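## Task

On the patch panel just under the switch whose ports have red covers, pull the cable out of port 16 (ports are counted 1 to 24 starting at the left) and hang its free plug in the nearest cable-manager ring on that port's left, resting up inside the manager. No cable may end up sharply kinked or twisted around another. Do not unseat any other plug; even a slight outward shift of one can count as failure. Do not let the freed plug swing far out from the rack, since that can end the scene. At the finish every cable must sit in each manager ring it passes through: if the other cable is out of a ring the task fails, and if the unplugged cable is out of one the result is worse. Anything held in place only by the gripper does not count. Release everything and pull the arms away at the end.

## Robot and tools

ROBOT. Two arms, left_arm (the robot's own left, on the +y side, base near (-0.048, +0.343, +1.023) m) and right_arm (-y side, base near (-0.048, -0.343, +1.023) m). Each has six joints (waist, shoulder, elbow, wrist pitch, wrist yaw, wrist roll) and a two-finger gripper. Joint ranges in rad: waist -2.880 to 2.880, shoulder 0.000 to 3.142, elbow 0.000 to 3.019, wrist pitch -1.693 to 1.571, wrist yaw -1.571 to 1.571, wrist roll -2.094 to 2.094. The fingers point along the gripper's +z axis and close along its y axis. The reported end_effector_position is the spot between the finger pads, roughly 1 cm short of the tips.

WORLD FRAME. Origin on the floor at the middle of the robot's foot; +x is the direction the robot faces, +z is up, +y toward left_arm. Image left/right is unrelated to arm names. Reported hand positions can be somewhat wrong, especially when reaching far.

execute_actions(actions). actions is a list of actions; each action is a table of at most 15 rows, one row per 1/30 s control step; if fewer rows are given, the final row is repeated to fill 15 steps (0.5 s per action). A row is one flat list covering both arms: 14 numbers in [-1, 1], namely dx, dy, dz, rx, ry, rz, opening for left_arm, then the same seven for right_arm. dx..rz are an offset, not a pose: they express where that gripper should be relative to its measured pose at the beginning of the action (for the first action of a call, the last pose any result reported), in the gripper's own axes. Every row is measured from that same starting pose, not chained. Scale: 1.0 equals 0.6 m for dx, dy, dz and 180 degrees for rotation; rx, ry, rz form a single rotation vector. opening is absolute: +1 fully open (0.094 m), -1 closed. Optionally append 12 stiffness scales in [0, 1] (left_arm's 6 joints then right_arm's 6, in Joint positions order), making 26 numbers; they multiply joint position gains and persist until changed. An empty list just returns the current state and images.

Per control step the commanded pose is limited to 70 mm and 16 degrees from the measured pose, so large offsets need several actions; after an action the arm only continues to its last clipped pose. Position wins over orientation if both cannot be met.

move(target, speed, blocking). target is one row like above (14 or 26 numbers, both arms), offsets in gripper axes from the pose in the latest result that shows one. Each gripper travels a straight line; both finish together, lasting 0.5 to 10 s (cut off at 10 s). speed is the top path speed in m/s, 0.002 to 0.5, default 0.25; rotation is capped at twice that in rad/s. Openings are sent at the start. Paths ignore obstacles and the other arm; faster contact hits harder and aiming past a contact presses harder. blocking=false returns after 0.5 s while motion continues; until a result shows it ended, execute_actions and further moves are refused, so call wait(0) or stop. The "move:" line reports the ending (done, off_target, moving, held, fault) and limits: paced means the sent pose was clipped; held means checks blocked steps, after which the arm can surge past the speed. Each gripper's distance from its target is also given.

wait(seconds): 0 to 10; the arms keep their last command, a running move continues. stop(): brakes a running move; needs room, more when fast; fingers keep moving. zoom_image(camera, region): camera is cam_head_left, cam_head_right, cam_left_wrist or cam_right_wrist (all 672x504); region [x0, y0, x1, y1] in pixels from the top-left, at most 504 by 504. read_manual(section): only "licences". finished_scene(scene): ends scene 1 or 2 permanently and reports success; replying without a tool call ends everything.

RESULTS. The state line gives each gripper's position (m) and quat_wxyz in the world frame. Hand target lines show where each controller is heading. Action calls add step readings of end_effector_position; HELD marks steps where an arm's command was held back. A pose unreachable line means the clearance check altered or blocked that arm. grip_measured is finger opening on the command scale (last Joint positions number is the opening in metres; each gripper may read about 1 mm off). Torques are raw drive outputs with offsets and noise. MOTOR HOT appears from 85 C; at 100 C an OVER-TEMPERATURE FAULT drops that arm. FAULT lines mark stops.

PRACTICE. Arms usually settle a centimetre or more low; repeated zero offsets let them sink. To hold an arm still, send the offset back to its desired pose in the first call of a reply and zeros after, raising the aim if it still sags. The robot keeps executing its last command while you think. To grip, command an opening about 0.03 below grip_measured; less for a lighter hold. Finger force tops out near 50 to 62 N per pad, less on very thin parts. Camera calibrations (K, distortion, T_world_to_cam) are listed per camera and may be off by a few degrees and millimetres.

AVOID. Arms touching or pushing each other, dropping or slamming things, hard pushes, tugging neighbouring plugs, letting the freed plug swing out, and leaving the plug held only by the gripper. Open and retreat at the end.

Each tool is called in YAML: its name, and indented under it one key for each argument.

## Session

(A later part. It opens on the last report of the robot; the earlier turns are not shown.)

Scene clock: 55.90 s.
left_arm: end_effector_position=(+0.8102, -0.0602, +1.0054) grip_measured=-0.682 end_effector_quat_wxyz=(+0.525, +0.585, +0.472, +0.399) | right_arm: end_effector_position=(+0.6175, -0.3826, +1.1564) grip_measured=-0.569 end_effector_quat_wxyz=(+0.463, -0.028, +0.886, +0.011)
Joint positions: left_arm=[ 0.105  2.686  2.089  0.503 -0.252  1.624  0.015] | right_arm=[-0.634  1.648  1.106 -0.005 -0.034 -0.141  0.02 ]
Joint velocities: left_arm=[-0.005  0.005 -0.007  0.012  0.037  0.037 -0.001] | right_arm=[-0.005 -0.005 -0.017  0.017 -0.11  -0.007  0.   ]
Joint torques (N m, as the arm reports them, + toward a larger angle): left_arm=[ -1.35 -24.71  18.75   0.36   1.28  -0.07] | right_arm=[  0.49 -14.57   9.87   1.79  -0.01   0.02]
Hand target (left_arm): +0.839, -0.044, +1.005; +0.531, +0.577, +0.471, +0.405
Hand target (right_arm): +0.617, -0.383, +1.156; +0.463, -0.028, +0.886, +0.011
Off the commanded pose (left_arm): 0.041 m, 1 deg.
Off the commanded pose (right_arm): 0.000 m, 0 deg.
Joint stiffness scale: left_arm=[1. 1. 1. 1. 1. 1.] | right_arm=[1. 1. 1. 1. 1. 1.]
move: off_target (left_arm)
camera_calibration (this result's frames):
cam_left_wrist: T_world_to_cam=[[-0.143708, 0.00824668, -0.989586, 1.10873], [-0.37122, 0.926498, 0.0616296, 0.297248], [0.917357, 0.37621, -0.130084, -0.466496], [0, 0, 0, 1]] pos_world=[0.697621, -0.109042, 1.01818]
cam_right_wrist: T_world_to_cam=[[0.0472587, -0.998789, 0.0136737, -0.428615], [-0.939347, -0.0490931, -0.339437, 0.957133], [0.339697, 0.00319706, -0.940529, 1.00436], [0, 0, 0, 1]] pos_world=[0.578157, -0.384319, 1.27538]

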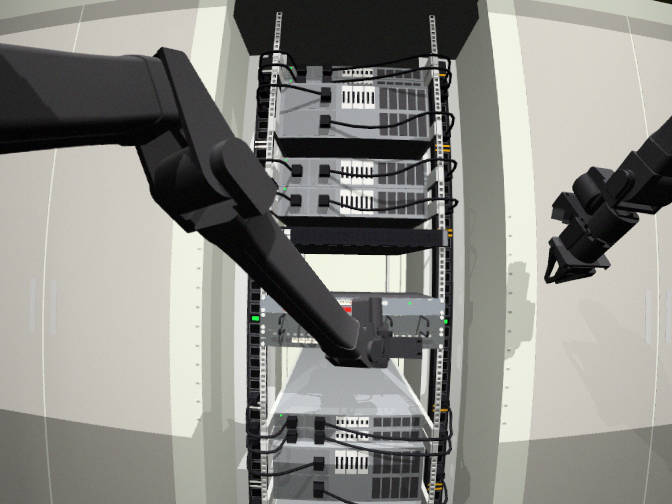

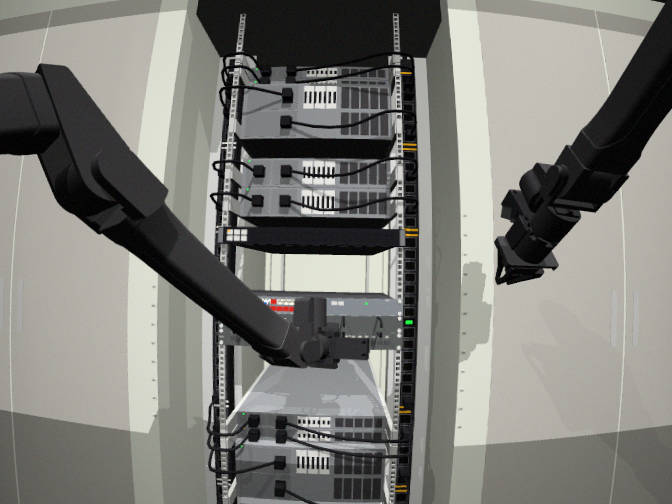

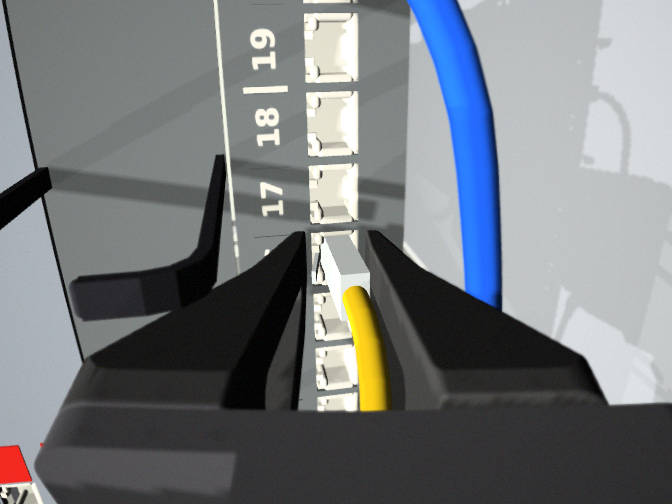

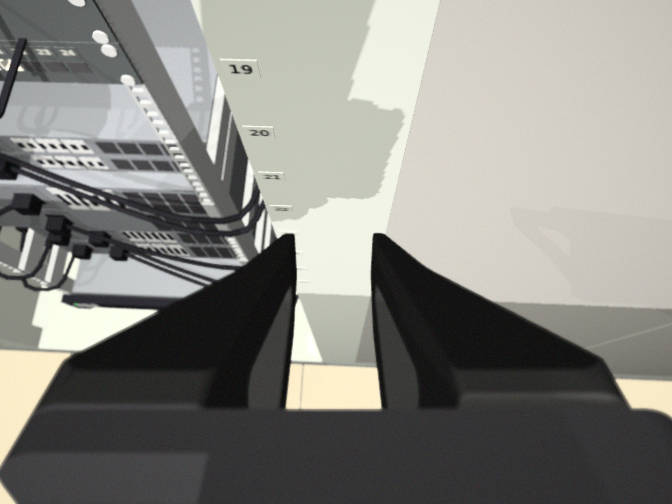

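move:
  target: [0,0,-0.012,0,0,0,-0.64,0,0,0,0,0,0,-0.57]
  speed: 0.04

move:
  target: [0.065,0,0.0,0,0,0,-0.64,0,0,0,0,0,0,-0.57]
  speed: 0.04

Scene clock: 57.37 s.
left_arm: end_effector_position=(+0.8053, -0.0595, +1.0051) grip_measured=-0.643 end_effector_quat_wxyz=(+0.523, +0.586, +0.473, +0.398) | right_arm: end_effector_position=(+0.6175, -0.3826, +1.1564) grip_measured=-0.569 end_effector_quat_wxyz=(+0.463, -0.028, +0.886, +0.011)
Joint positions: left_arm=[ 0.103  2.672  2.061  0.512 -0.254  1.624  0.017] | right_arm=[-0.634  1.648  1.106 -0.005 -0.034 -0.141  0.02 ]
Joint velocities: left_arm=[-0.005 -0.005 -0.007  0.002 -0.007 -0.051 -0.   ] | right_arm=[ 0.005  0.005  0.007  0.012 -0.007 -0.022  0.   ]
Joint torques (N m, as the arm reports them, + toward a larger angle): left_arm=[ -4.25 -30.35   7.47   2.47   0.2   -0.11] | right_arm=[  0.6  -14.54   9.85   1.79  -0.01   0.02]
Hand target (left_arm): +0.803, -0.058, +1.006; +0.525, +0.585, +0.472, +0.399
Hand target (right_arm): +0.617, -0.383, +1.156; +0.463, -0.028, +0.886, +0.011
Off the commanded pose (left_arm): 0.003 m, 0 deg.
Off the commanded pose (right_arm): 0.000 m, 0 deg.
Joint stiffness scale: left_arm=[1. 1. 1. 1. 1. 1.] | right_arm=[1. 1. 1. 1. 1. 1.]
move: done
camera_calibration (this result's frames):
cam_left_wrist: T_world_to_cam=[[-0.147938, 0.0107886, -0.988938, 1.11063], [-0.370774, 0.926405, 0.0655716, 0.290523], [0.916865, 0.376373, -0.13305, -0.458822], [0, 0, 0, 1]] pos_world=[0.6927, -0.108436, 1.01824]
cam_right_wrist: T_world_to_cam=[[0.0472587, -0.998789, 0.0136737, -0.428615], [-0.939347, -0.0490931, -0.339437, 0.957133], [0.339697, 0.00319706, -0.940529, 1.00436], [0, 0, 0, 1]] pos_world=[0.578157, -0.384319, 1.27538]

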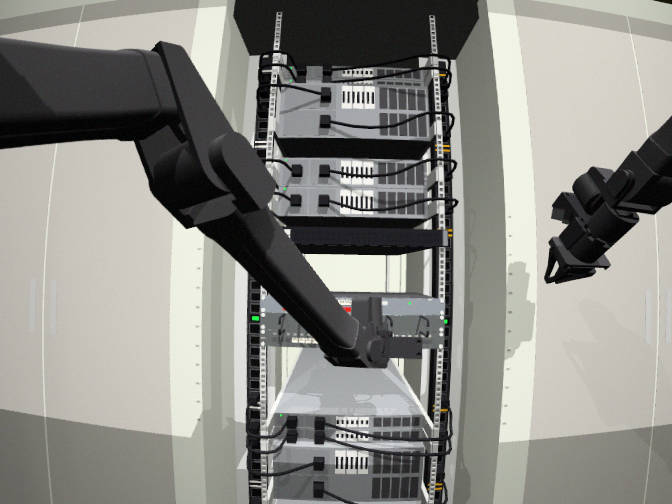

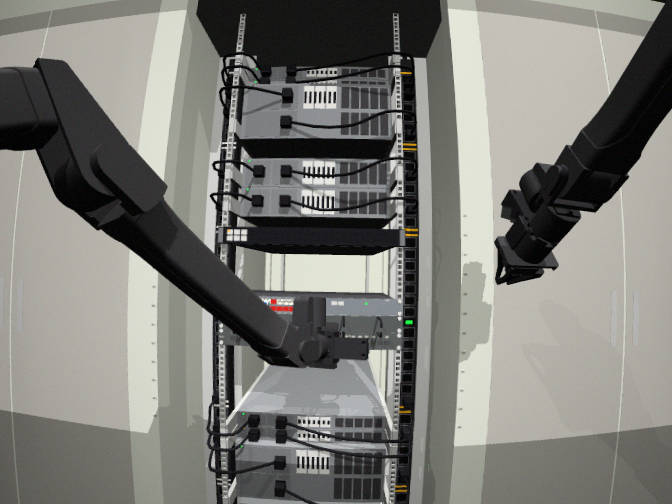

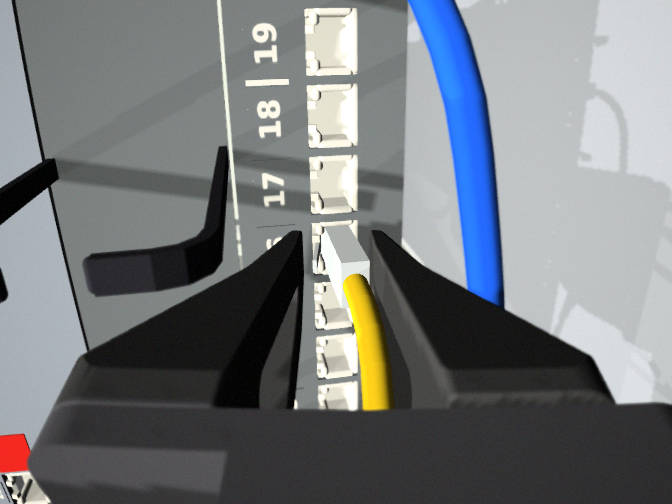

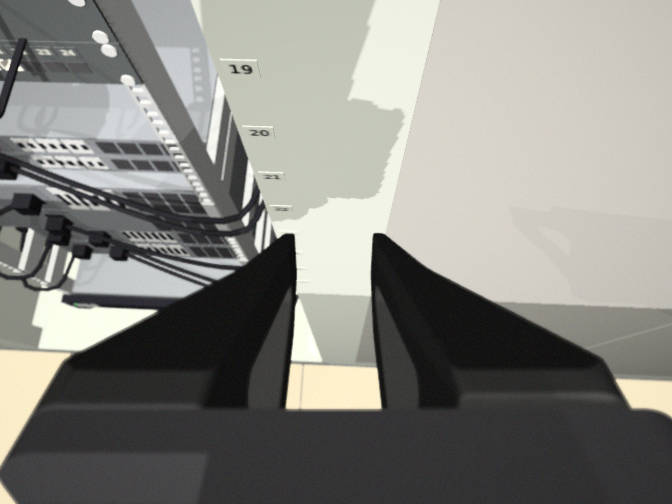

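Scene clock: 58.67 s.
left_arm: end_effector_position=(+0.8040, -0.0500, +1.0036) grip_measured=-0.643 end_effector_quat_wxyz=(+0.530, +0.594, +0.465, +0.387) | right_arm: end_effector_position=(+0.6175, -0.3826, +1.1564) grip_measured=-0.569 end_effector_quat_wxyz=(+0.463, -0.028, +0.886, +0.011)
Joint positions: left_arm=[ 0.12   2.653  2.022  0.524 -0.204  1.624  0.017] | right_arm=[-0.634  1.648  1.106 -0.005 -0.034 -0.141  0.02 ]
Joint velocities: left_arm=[-0.005 -0.015  0.007 -0.007 -0.022 -0.037 -0.001] | right_arm=[ 0.005 -0.015  0.012  0.007 -0.022 -0.022 -0.001]
Joint torques (N m, as the arm reports them, + toward a larger angle): left_arm=[ -1.24 -30.02   7.36   2.39   0.09  -0.05] | right_arm=[  0.52 -14.54   9.85   1.8    0.     0.02]
Hand target (left_arm): +0.815, -0.022, +1.004; +0.523, +0.587, +0.472, +0.399
Hand target (right_arm): +0.617, -0.383, +1.156; +0.463, -0.028, +0.886, +0.011
Off the commanded pose (left_arm): 0.030 m, 2 deg.
Off the commanded pose (right_arm): 0.000 m, 0 deg.
Joint stiffness scale: left_arm=[1. 1. 1. 1. 1. 1.] | right_arm=[1. 1. 1. 1. 1. 1.]
move: off_target (left_arm)
camera_calibration (this result's frames):
cam_left_wrist: T_world_to_cam=[[-0.152886, 0.0123197, -0.988167, 1.11208], [-0.339266, 0.938498, 0.0641904, 0.258039], [0.928184, 0.345065, -0.139303, -0.465878], [0, 0, 0, 1]] pos_world=[0.689984, -0.0951109, 1.01746]
cam_right_wrist: T_world_to_cam=[[0.0472587, -0.998789, 0.0136737, -0.428615], [-0.939347, -0.0490931, -0.339437, 0.957133], [0.339697, 0.00319706, -0.940529, 1.00436], [0, 0, 0, 1]] pos_world=[0.578157, -0.384319, 1.27538]

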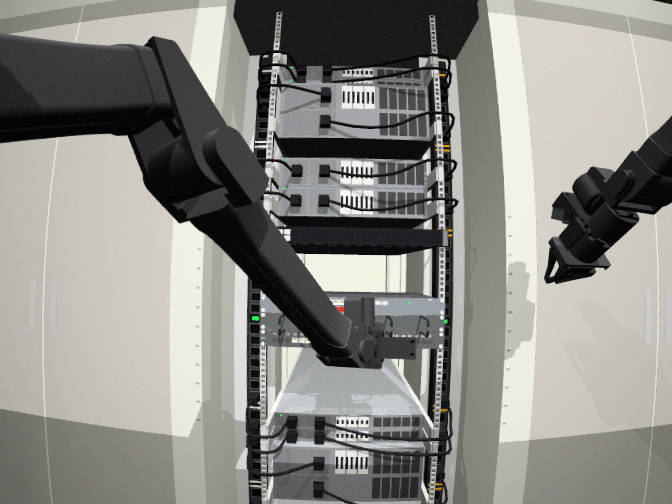

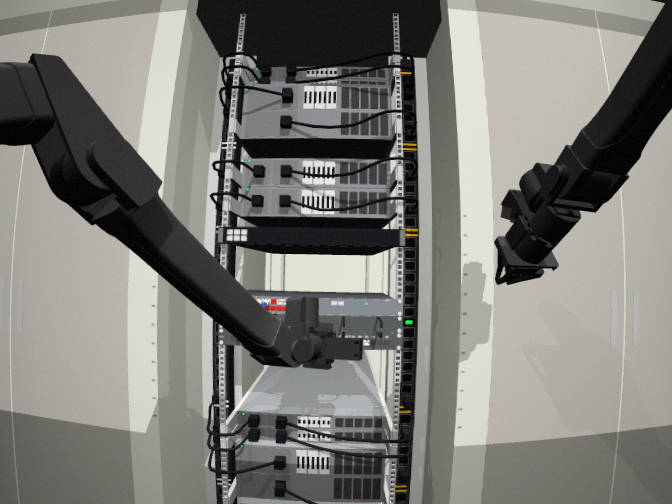

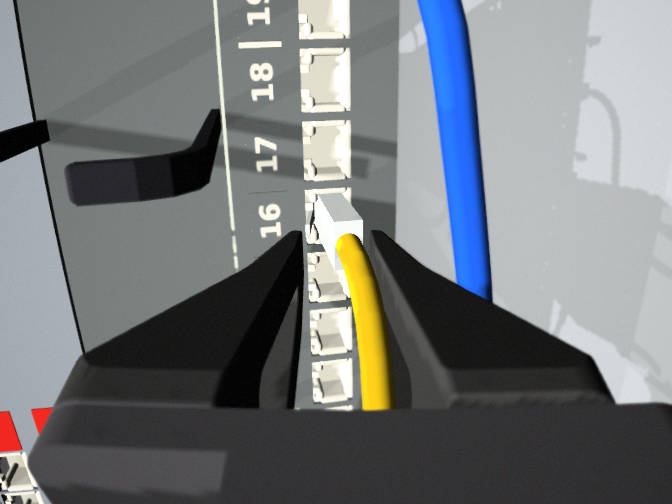

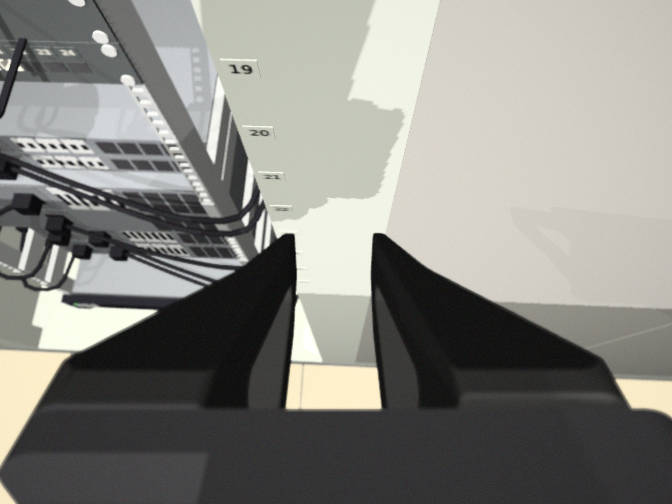

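Now forward (will drift slightly right).

move:
  target: [0.025,0.008,0.05,0,0,0,-0.64,0,0,0,0,0,0,-0.57]
  speed: 0.04

Scene clock: 59.90 s.
left_arm: end_effector_position=(+0.8088, -0.0546, +1.0040) grip_measured=-0.642 end_effector_quat_wxyz=(+0.526, +0.603, +0.464, +0.380) | right_arm: end_effector_position=(+0.6175, -0.3826, +1.1564) grip_measured=-0.569 end_effector_quat_wxyz=(+0.463, -0.028, +0.886, +0.011)
Joint positions: left_arm=[ 0.12   2.66   2.055  0.477 -0.192  1.624  0.017] | right_arm=[-0.634  1.648  1.106 -0.005 -0.034 -0.141  0.02 ]
Joint velocities: left_arm=[-0.015  0.005 -0.012  0.007 -0.022  0.007 -0.   ] | right_arm=[-0.005 -0.005 -0.007  0.012 -0.007  0.007 -0.   ]
Joint torques (N m, as the arm reports them, + toward a larger angle): left_arm=[ -1.94 -26.09  15.88   0.99   0.74  -0.07] | right_arm=[  0.69 -14.57   9.86   1.8   -0.01   0.03]
Hand target (left_arm): +0.831, -0.041, +1.005; +0.530, +0.594, +0.464, +0.388
Hand target (right_arm): +0.617, -0.383, +1.156; +0.463, -0.028, +0.886, +0.011
Off the commanded pose (left_arm): 0.031 m, 1 deg.
Off the commanded pose (right_arm): 0.000 m, 0 deg.
Joint stiffness scale: left_arm=[1. 1. 1. 1. 1. 1.] | right_arm=[1. 1. 1. 1. 1. 1.]
move: off_target (left_arm)
camera_calibration (this result's frames):
cam_left_wrist: T_world_to_cam=[[-0.171241, 0.0222642, -0.984978, 1.12545], [-0.325054, 0.942488, 0.0778153, 0.238929], [0.930063, 0.333496, -0.154156, -0.455931], [0, 0, 0, 1]] pos_world=[0.694433, -0.0981935, 1.01967]
cam_right_wrist: T_world_to_cam=[[0.0472587, -0.998789, 0.0136737, -0.428615], [-0.939347, -0.0490931, -0.339437, 0.957133], [0.339697, 0.00319706, -0.940529, 1.00436], [0, 0, 0, 1]] pos_world=[0.578157, -0.384319, 1.27538]

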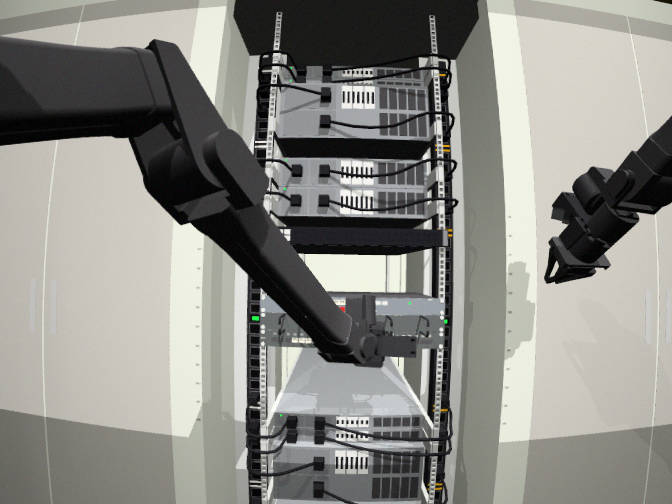

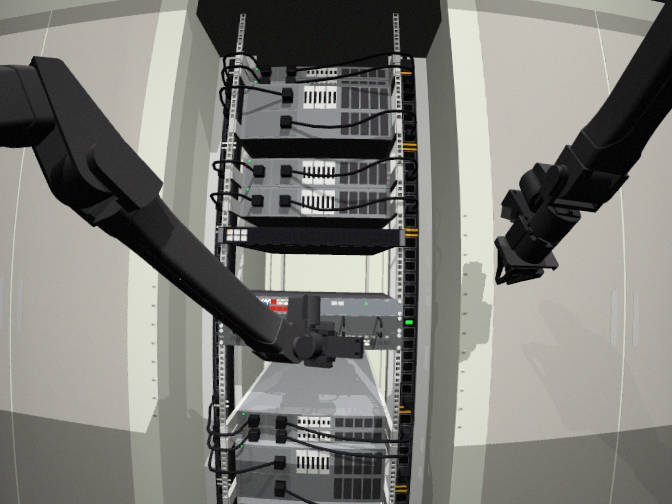

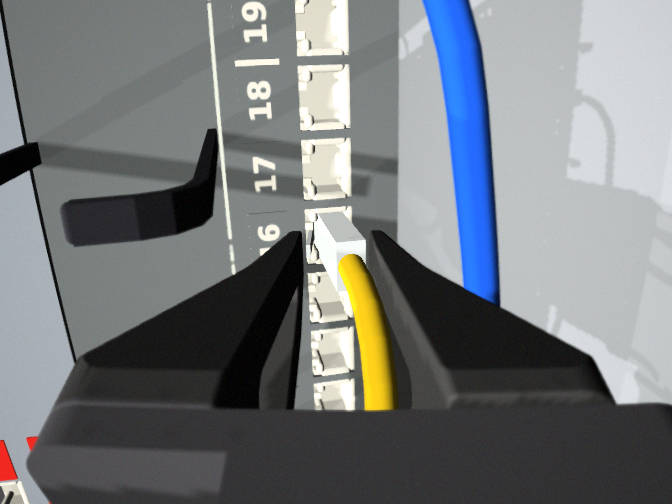

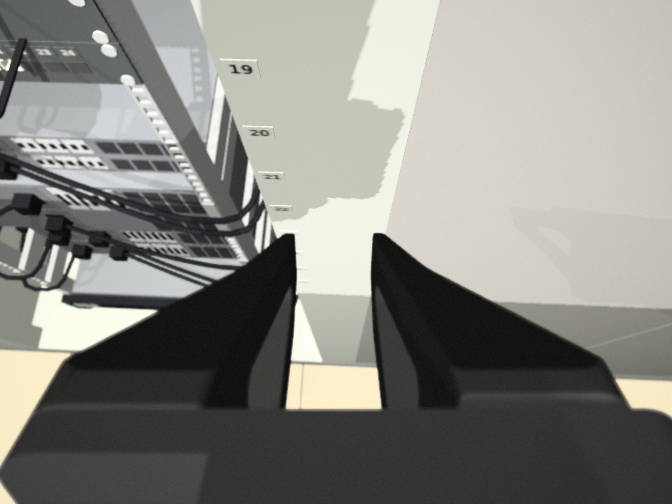

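move:
  target: [0,0,0.008,0,0,0,-0.9,0,0,0,0,0,0,-0.57]
  speed: 0.04

Scene clock: 60.77 s.
left_arm: end_effector_position=(+0.8087, -0.0544, +1.0044) grip_measured=-0.854 end_effector_quat_wxyz=(+0.524, +0.605, +0.460, +0.384) | right_arm: end_effector_position=(+0.6175, -0.3826, +1.1564) grip_measured=-0.569 end_effector_quat_wxyz=(+0.463, -0.028, +0.886, +0.011)
Joint positions: left_arm=[ 0.12   2.66   2.054  0.481 -0.193  1.636  0.007] | right_arm=[-0.634  1.648  1.106 -0.005 -0.034 -0.141  0.02 ]
Joint velocities: left_arm=[-0.005 -0.015 -0.007 -0.002 -0.081  0.007 -0.001] | right_arm=[ 0.005 -0.005 -0.007 -0.017 -0.007 -0.007 -0.001]
Joint torques (N m, as the arm reports them, + toward a larger angle): left_arm=[ -4.03 -28.78  10.79   1.18   0.25  -0.23] | right_arm=[  0.61 -14.58   9.84   1.8   -0.01   0.02]
Hand target (left_arm): +0.813, -0.056, +1.003; +0.526, +0.603, +0.464, +0.380
Hand target (right_arm): +0.617, -0.383, +1.156; +0.463, -0.028, +0.886, +0.011
Off the commanded pose (left_arm): 0.005 m, 1 deg.
Off the commanded pose (right_arm): 0.000 m, 0 deg.
Joint stiffness scale: left_arm=[1. 1. 1. 1. 1. 1.] | right_arm=[1. 1. 1. 1. 1. 1.]
move: done
camera_calibration (this result's frames):
cam_left_wrist: T_world_to_cam=[[-0.165394, 0.0331151, -0.985672, 1.12239], [-0.324303, 0.94203, 0.0860664, 0.229744], [0.931382, 0.333891, -0.145066, -0.465973], [0, 0, 0, 1]] pos_world=[0.694143, -0.0980096, 1.01894]
cam_right_wrist: T_world_to_cam=[[0.0472587, -0.998789, 0.0136737, -0.428615], [-0.939347, -0.0490931, -0.339437, 0.957133], [0.339697, 0.00319706, -0.940529, 1.00436], [0, 0, 0, 1]] pos_world=[0.578157, -0.384319, 1.27538]

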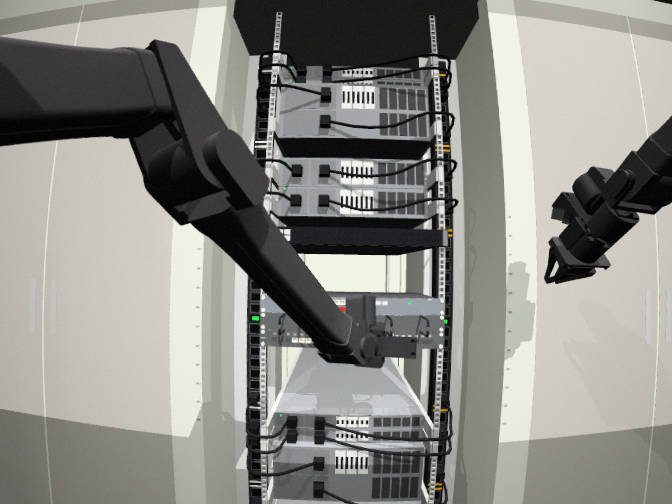

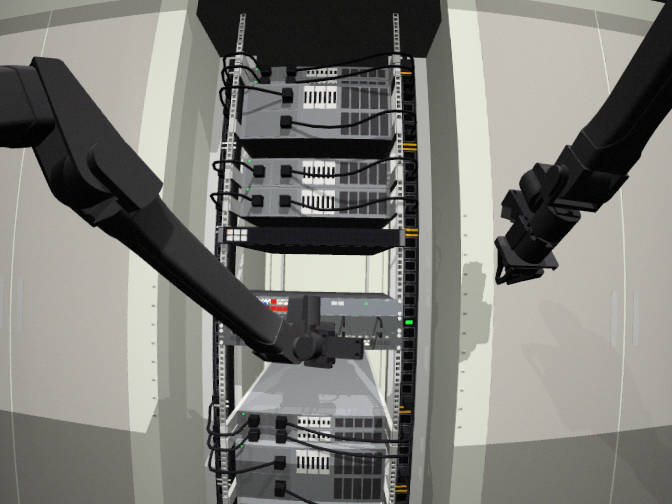

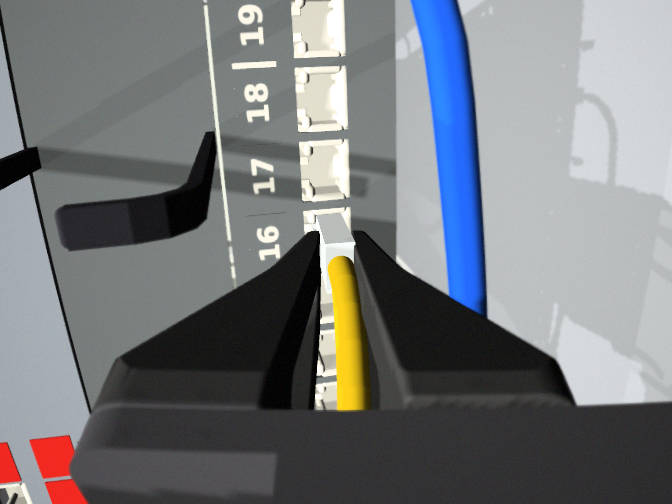

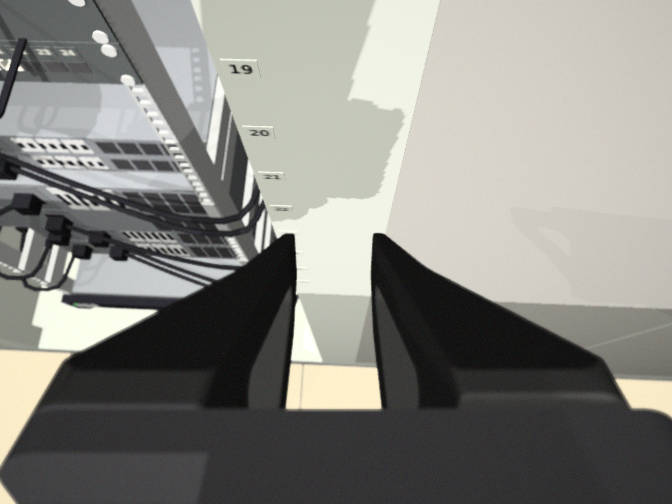

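move:
  target: [-0.035,-0.008,-0.045,0,0,0,-0.97,0,0,0,0,0,0,-0.57]
  speed: 0.02

Scene clock: 63.07 s.
left_arm: end_effector_position=(+0.8033, -0.0520, +1.0021) grip_measured=-0.863 end_effector_quat_wxyz=(+0.526, +0.601, +0.458, +0.391) | right_arm: end_effector_position=(+0.6175, -0.3826, +1.1564) grip_measured=-0.569 end_effector_quat_wxyz=(+0.463, -0.028, +0.886, +0.011)
Joint positions: left_arm=[ 0.119  2.655  2.024  0.521 -0.201  1.645  0.006] | right_arm=[-0.634  1.648  1.106 -0.005 -0.034 -0.141  0.02 ]
Joint velocities: left_arm=[-0.015 -0.015  0.007 -0.007  0.022 -0.022 -0.   ] | right_arm=[-0.005 -0.015 -0.007 -0.012 -0.11   0.007 -0.001]
Joint torques (N m, as the arm reports them, + toward a larger angle): left_arm=[ -6.82 -32.91   2.39   2.71  -0.77  -0.22] | right_arm=[  0.53 -14.51   9.85   1.82   0.     0.02]
Hand target (left_arm): +0.780, -0.068, +1.004; +0.524, +0.605, +0.460, +0.384
Hand target (right_arm): +0.617, -0.383, +1.156; +0.463, -0.028, +0.886, +0.011
Off the commanded pose (left_arm): 0.031 m, 1 deg.
Off the commanded pose (right_arm): 0.000 m, 0 deg.
Joint stiffness scale: left_arm=[1. 1. 1. 1. 1. 1.] | right_arm=[1. 1. 1. 1. 1. 1.]
move: off_target (left_arm)
camera_calibration (this result's frames):
cam_left_wrist: T_world_to_cam=[[-0.149831, 0.0342016, -0.98812, 1.1092], [-0.332466, 0.939462, 0.0829302, 0.235468], [0.931137, 0.340942, -0.12939, -0.477222], [0, 0, 0, 1]] pos_world=[0.688837, -0.0964441, 1.01475]
cam_right_wrist: T_world_to_cam=[[0.0472587, -0.998789, 0.0136737, -0.428615], [-0.939347, -0.0490931, -0.339437, 0.957133], [0.339697, 0.00319706, -0.940529, 1.00436], [0, 0, 0, 1]] pos_world=[0.578157, -0.384319, 1.27538]

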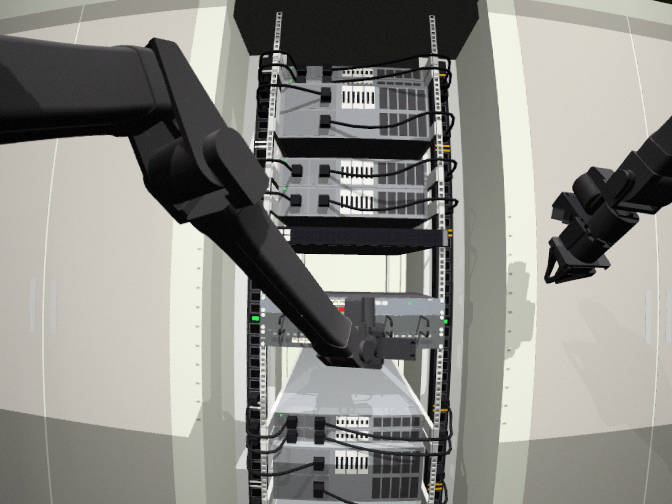

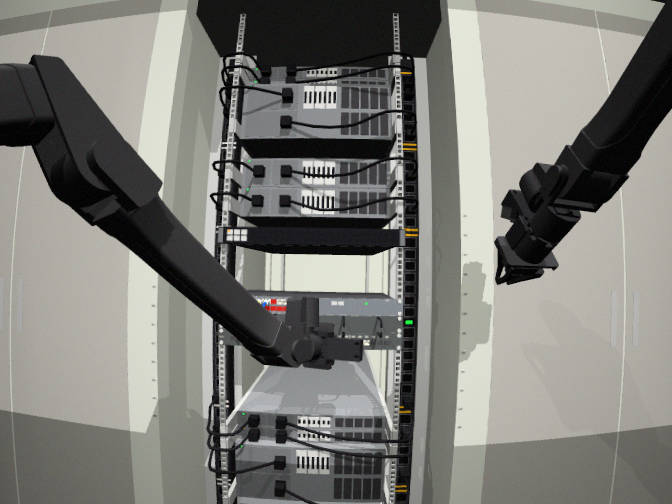

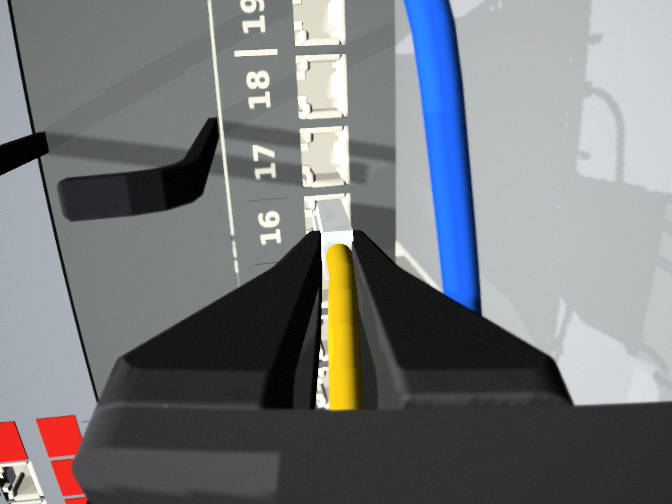

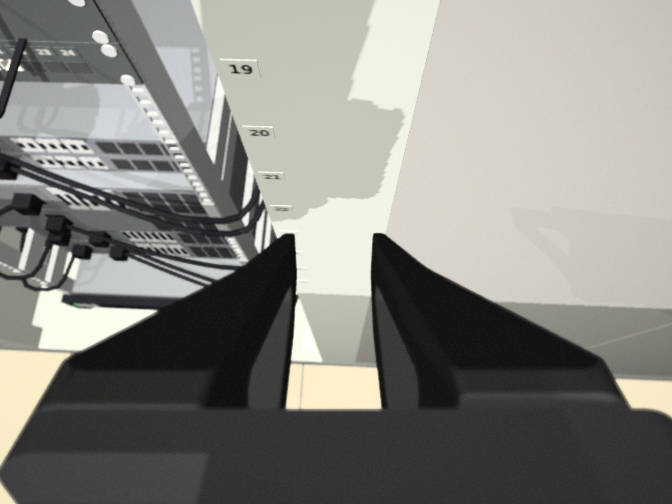

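move:
  target: [0,0,0,0,0,0,-0.64,0,0.2,0.1,-0.228,-0.1,-0.158,1]

move:
  target: [0.0,0.01,0.045,0,0.03,0,-0.64,0,0,0,0,0,0,1]
  speed: 0.04

Scene clock: 66.17 s.
left_arm: end_effector_position=(+0.8040, -0.0521, +1.0045) grip_measured=-0.643 end_effector_quat_wxyz=(+0.527, +0.600, +0.457, +0.392) | right_arm: end_effector_position=(+0.6457, -0.2627, +1.1175) grip_measured=+1.000 end_effector_quat_wxyz=(+0.540, -0.383, +0.719, +0.213)
Joint positions: left_arm=[ 0.119  2.653  2.026  0.521 -0.201  1.645  0.017] | right_arm=[-0.634  1.916  1.25   0.136 -0.798 -0.627  0.094]
Joint velocities: left_arm=[-0.005 -0.015  0.012  0.012 -0.007  0.022 -0.001] | right_arm=[-0.015 -0.005 -0.012 -0.022  0.007  0.007  0.   ]
Joint torques (N m, as the arm reports them, + toward a larger angle): left_arm=[ -4.19 -29.46   8.29   1.95   0.15  -0.1 ] | right_arm=[  1.54 -15.27  13.26   1.24  -0.45  -0.09]
Hand target (left_arm): +0.803, -0.052, +1.002; +0.526, +0.601, +0.458, +0.391
Hand target (right_arm): +0.660, -0.259, +1.124; +0.548, -0.394, +0.709, +0.207
Off the commanded pose (left_arm): 0.002 m, 0 deg.
Off the commanded pose (right_arm): 0.015 m, 2 deg.
Joint stiffness scale: left_arm=[1. 1. 1. 1. 1. 1.] | right_arm=[1. 1. 1. 1. 1. 1.]
move: off_target (right_arm)
camera_calibration (this result's frames):
cam_left_wrist: T_world_to_cam=[[-0.147034, 0.033161, -0.988575, 1.10978], [-0.332612, 0.93958, 0.0809879, 0.23773], [0.931531, 0.34072, -0.12712, -0.480156], [0, 0, 0, 1]] pos_world=[0.689526, -0.0965694, 1.01681]
cam_right_wrist: T_world_to_cam=[[0.770531, -0.627524, 0.111779, -0.788813], [-0.463687, -0.672174, -0.577215, 0.771155], [0.437351, 0.392932, -0.808906, 0.849988], [0, 0, 0, 1]] pos_world=[0.593637, -0.310637, 1.22085]

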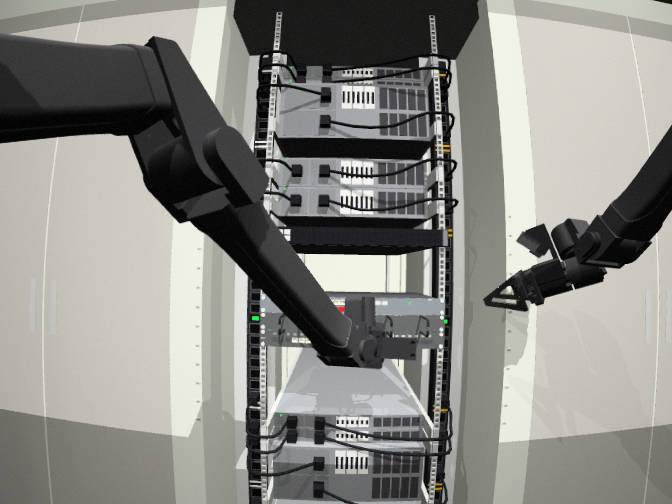

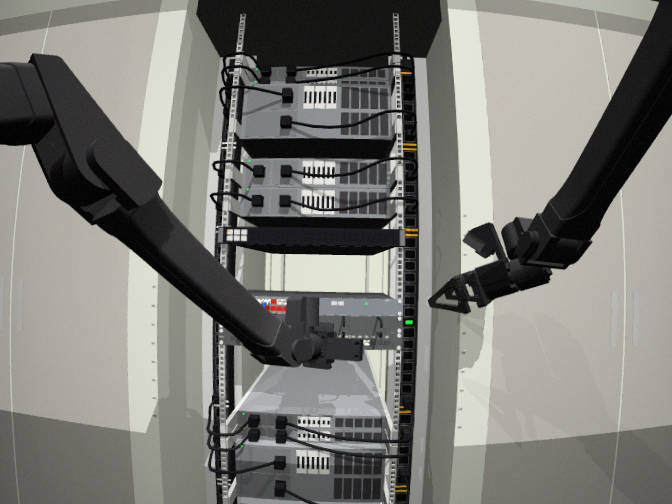

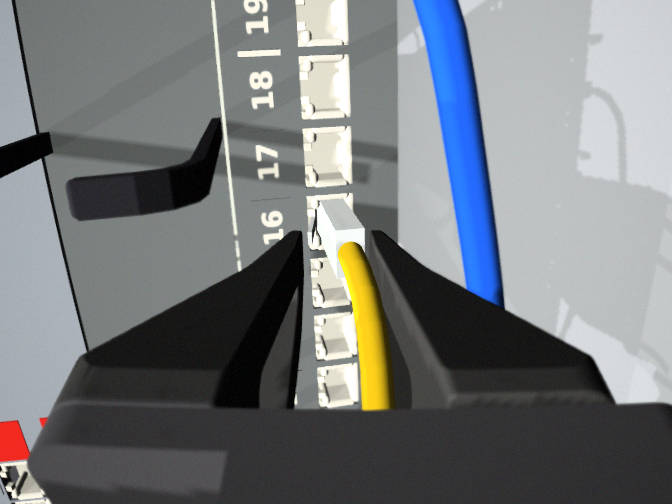

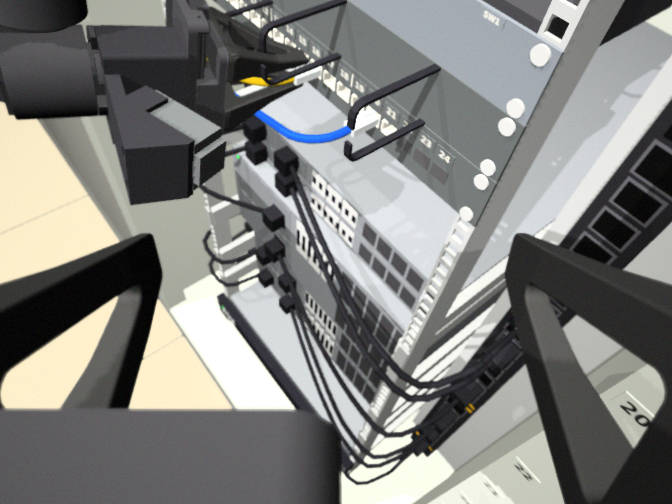

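Scene clock: 67.57 s.
left_arm: end_effector_position=(+0.8098, -0.0490, +1.0041) grip_measured=-0.643 end_effector_quat_wxyz=(+0.489, +0.586, +0.490, +0.421) | right_arm: end_effector_position=(+0.6457, -0.2627, +1.1175) grip_measured=+1.000 end_effector_quat_wxyz=(+0.540, -0.383, +0.719, +0.213)
Joint positions: left_arm=[ 0.1    2.671  2.079  0.463 -0.337  1.645  0.017] | right_arm=[-0.634  1.916  1.25   0.136 -0.798 -0.627  0.094]
Joint velocities: left_arm=[-0.005  0.005  0.002 -0.017 -0.066 -0.037 -0.   ] | right_arm=[-0.005  0.005 -0.002 -0.002  0.022 -0.037  0.   ]
Joint torques (N m, as the arm reports them, + toward a larger angle): left_arm=[ -3.98 -25.67  16.94   1.04   1.34  -0.11] | right_arm=[  0.93 -17.13   8.8    1.62  -0.29   0.03]
Hand target (left_arm): +0.825, -0.057, +1.008; +0.504, +0.581, +0.482, +0.419
Hand target (right_arm): +0.646, -0.263, +1.117; +0.540, -0.383, +0.719, +0.213
Off the commanded pose (left_arm): 0.023 m, 2 deg.
Off the commanded pose (right_arm): 0.000 m, 0 deg.
Joint stiffness scale: left_arm=[1. 1. 1. 1. 1. 1.] | right_arm=[1. 1. 1. 1. 1. 1.]
move: off_target (left_arm)
camera_calibration (this result's frames):
cam_left_wrist: T_world_to_cam=[[-0.174267, 0.0460057, -0.983623, 1.12787], [-0.434817, 0.89265, 0.118787, 0.279314], [0.883496, 0.448397, -0.135555, -0.434003], [0, 0, 0, 1]] pos_world=[0.701441, -0.106612, 1.01739]
cam_right_wrist: T_world_to_cam=[[0.770531, -0.627524, 0.111779, -0.788813], [-0.463687, -0.672174, -0.577215, 0.771155], [0.437351, 0.392932, -0.808906, 0.849988], [0, 0, 0, 1]] pos_world=[0.593637, -0.310637, 1.22085]

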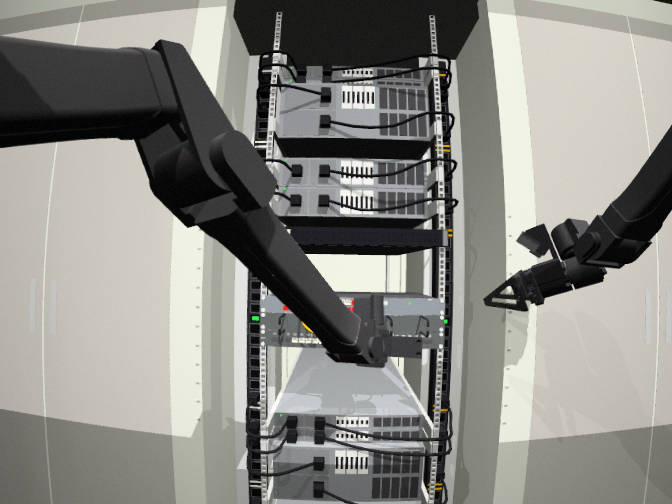

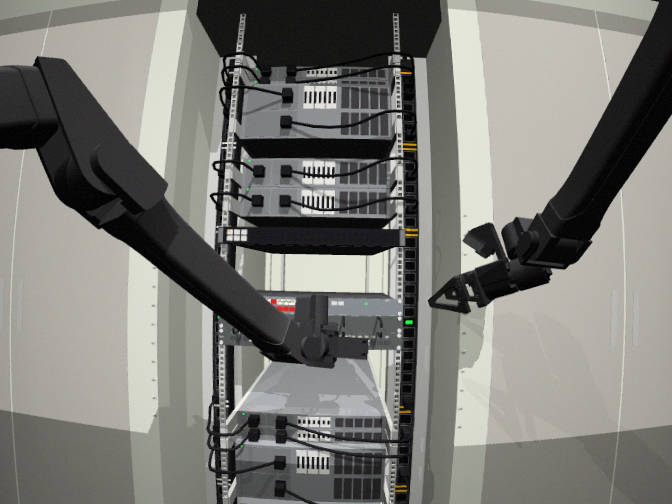

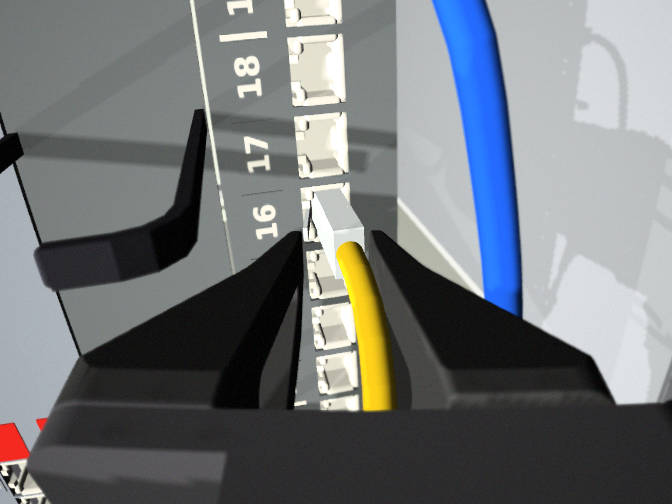

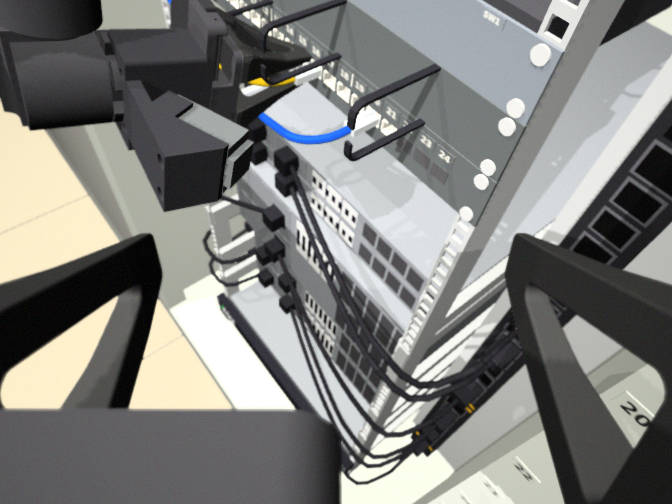

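zoom_image:
  camera: "cam_right_wrist"
  region: [190, 0, 370, 130]

Region (190, 0, 370, 130) of cam_right_wrist's 672x504 image, scaled by 2.800, with more detail than that image has.

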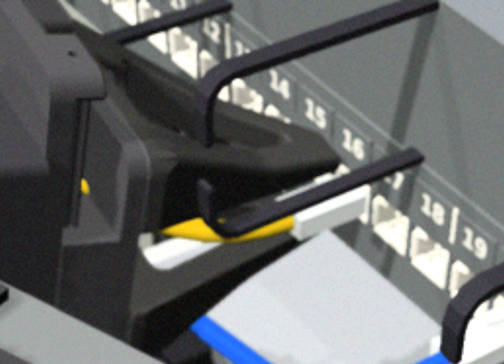

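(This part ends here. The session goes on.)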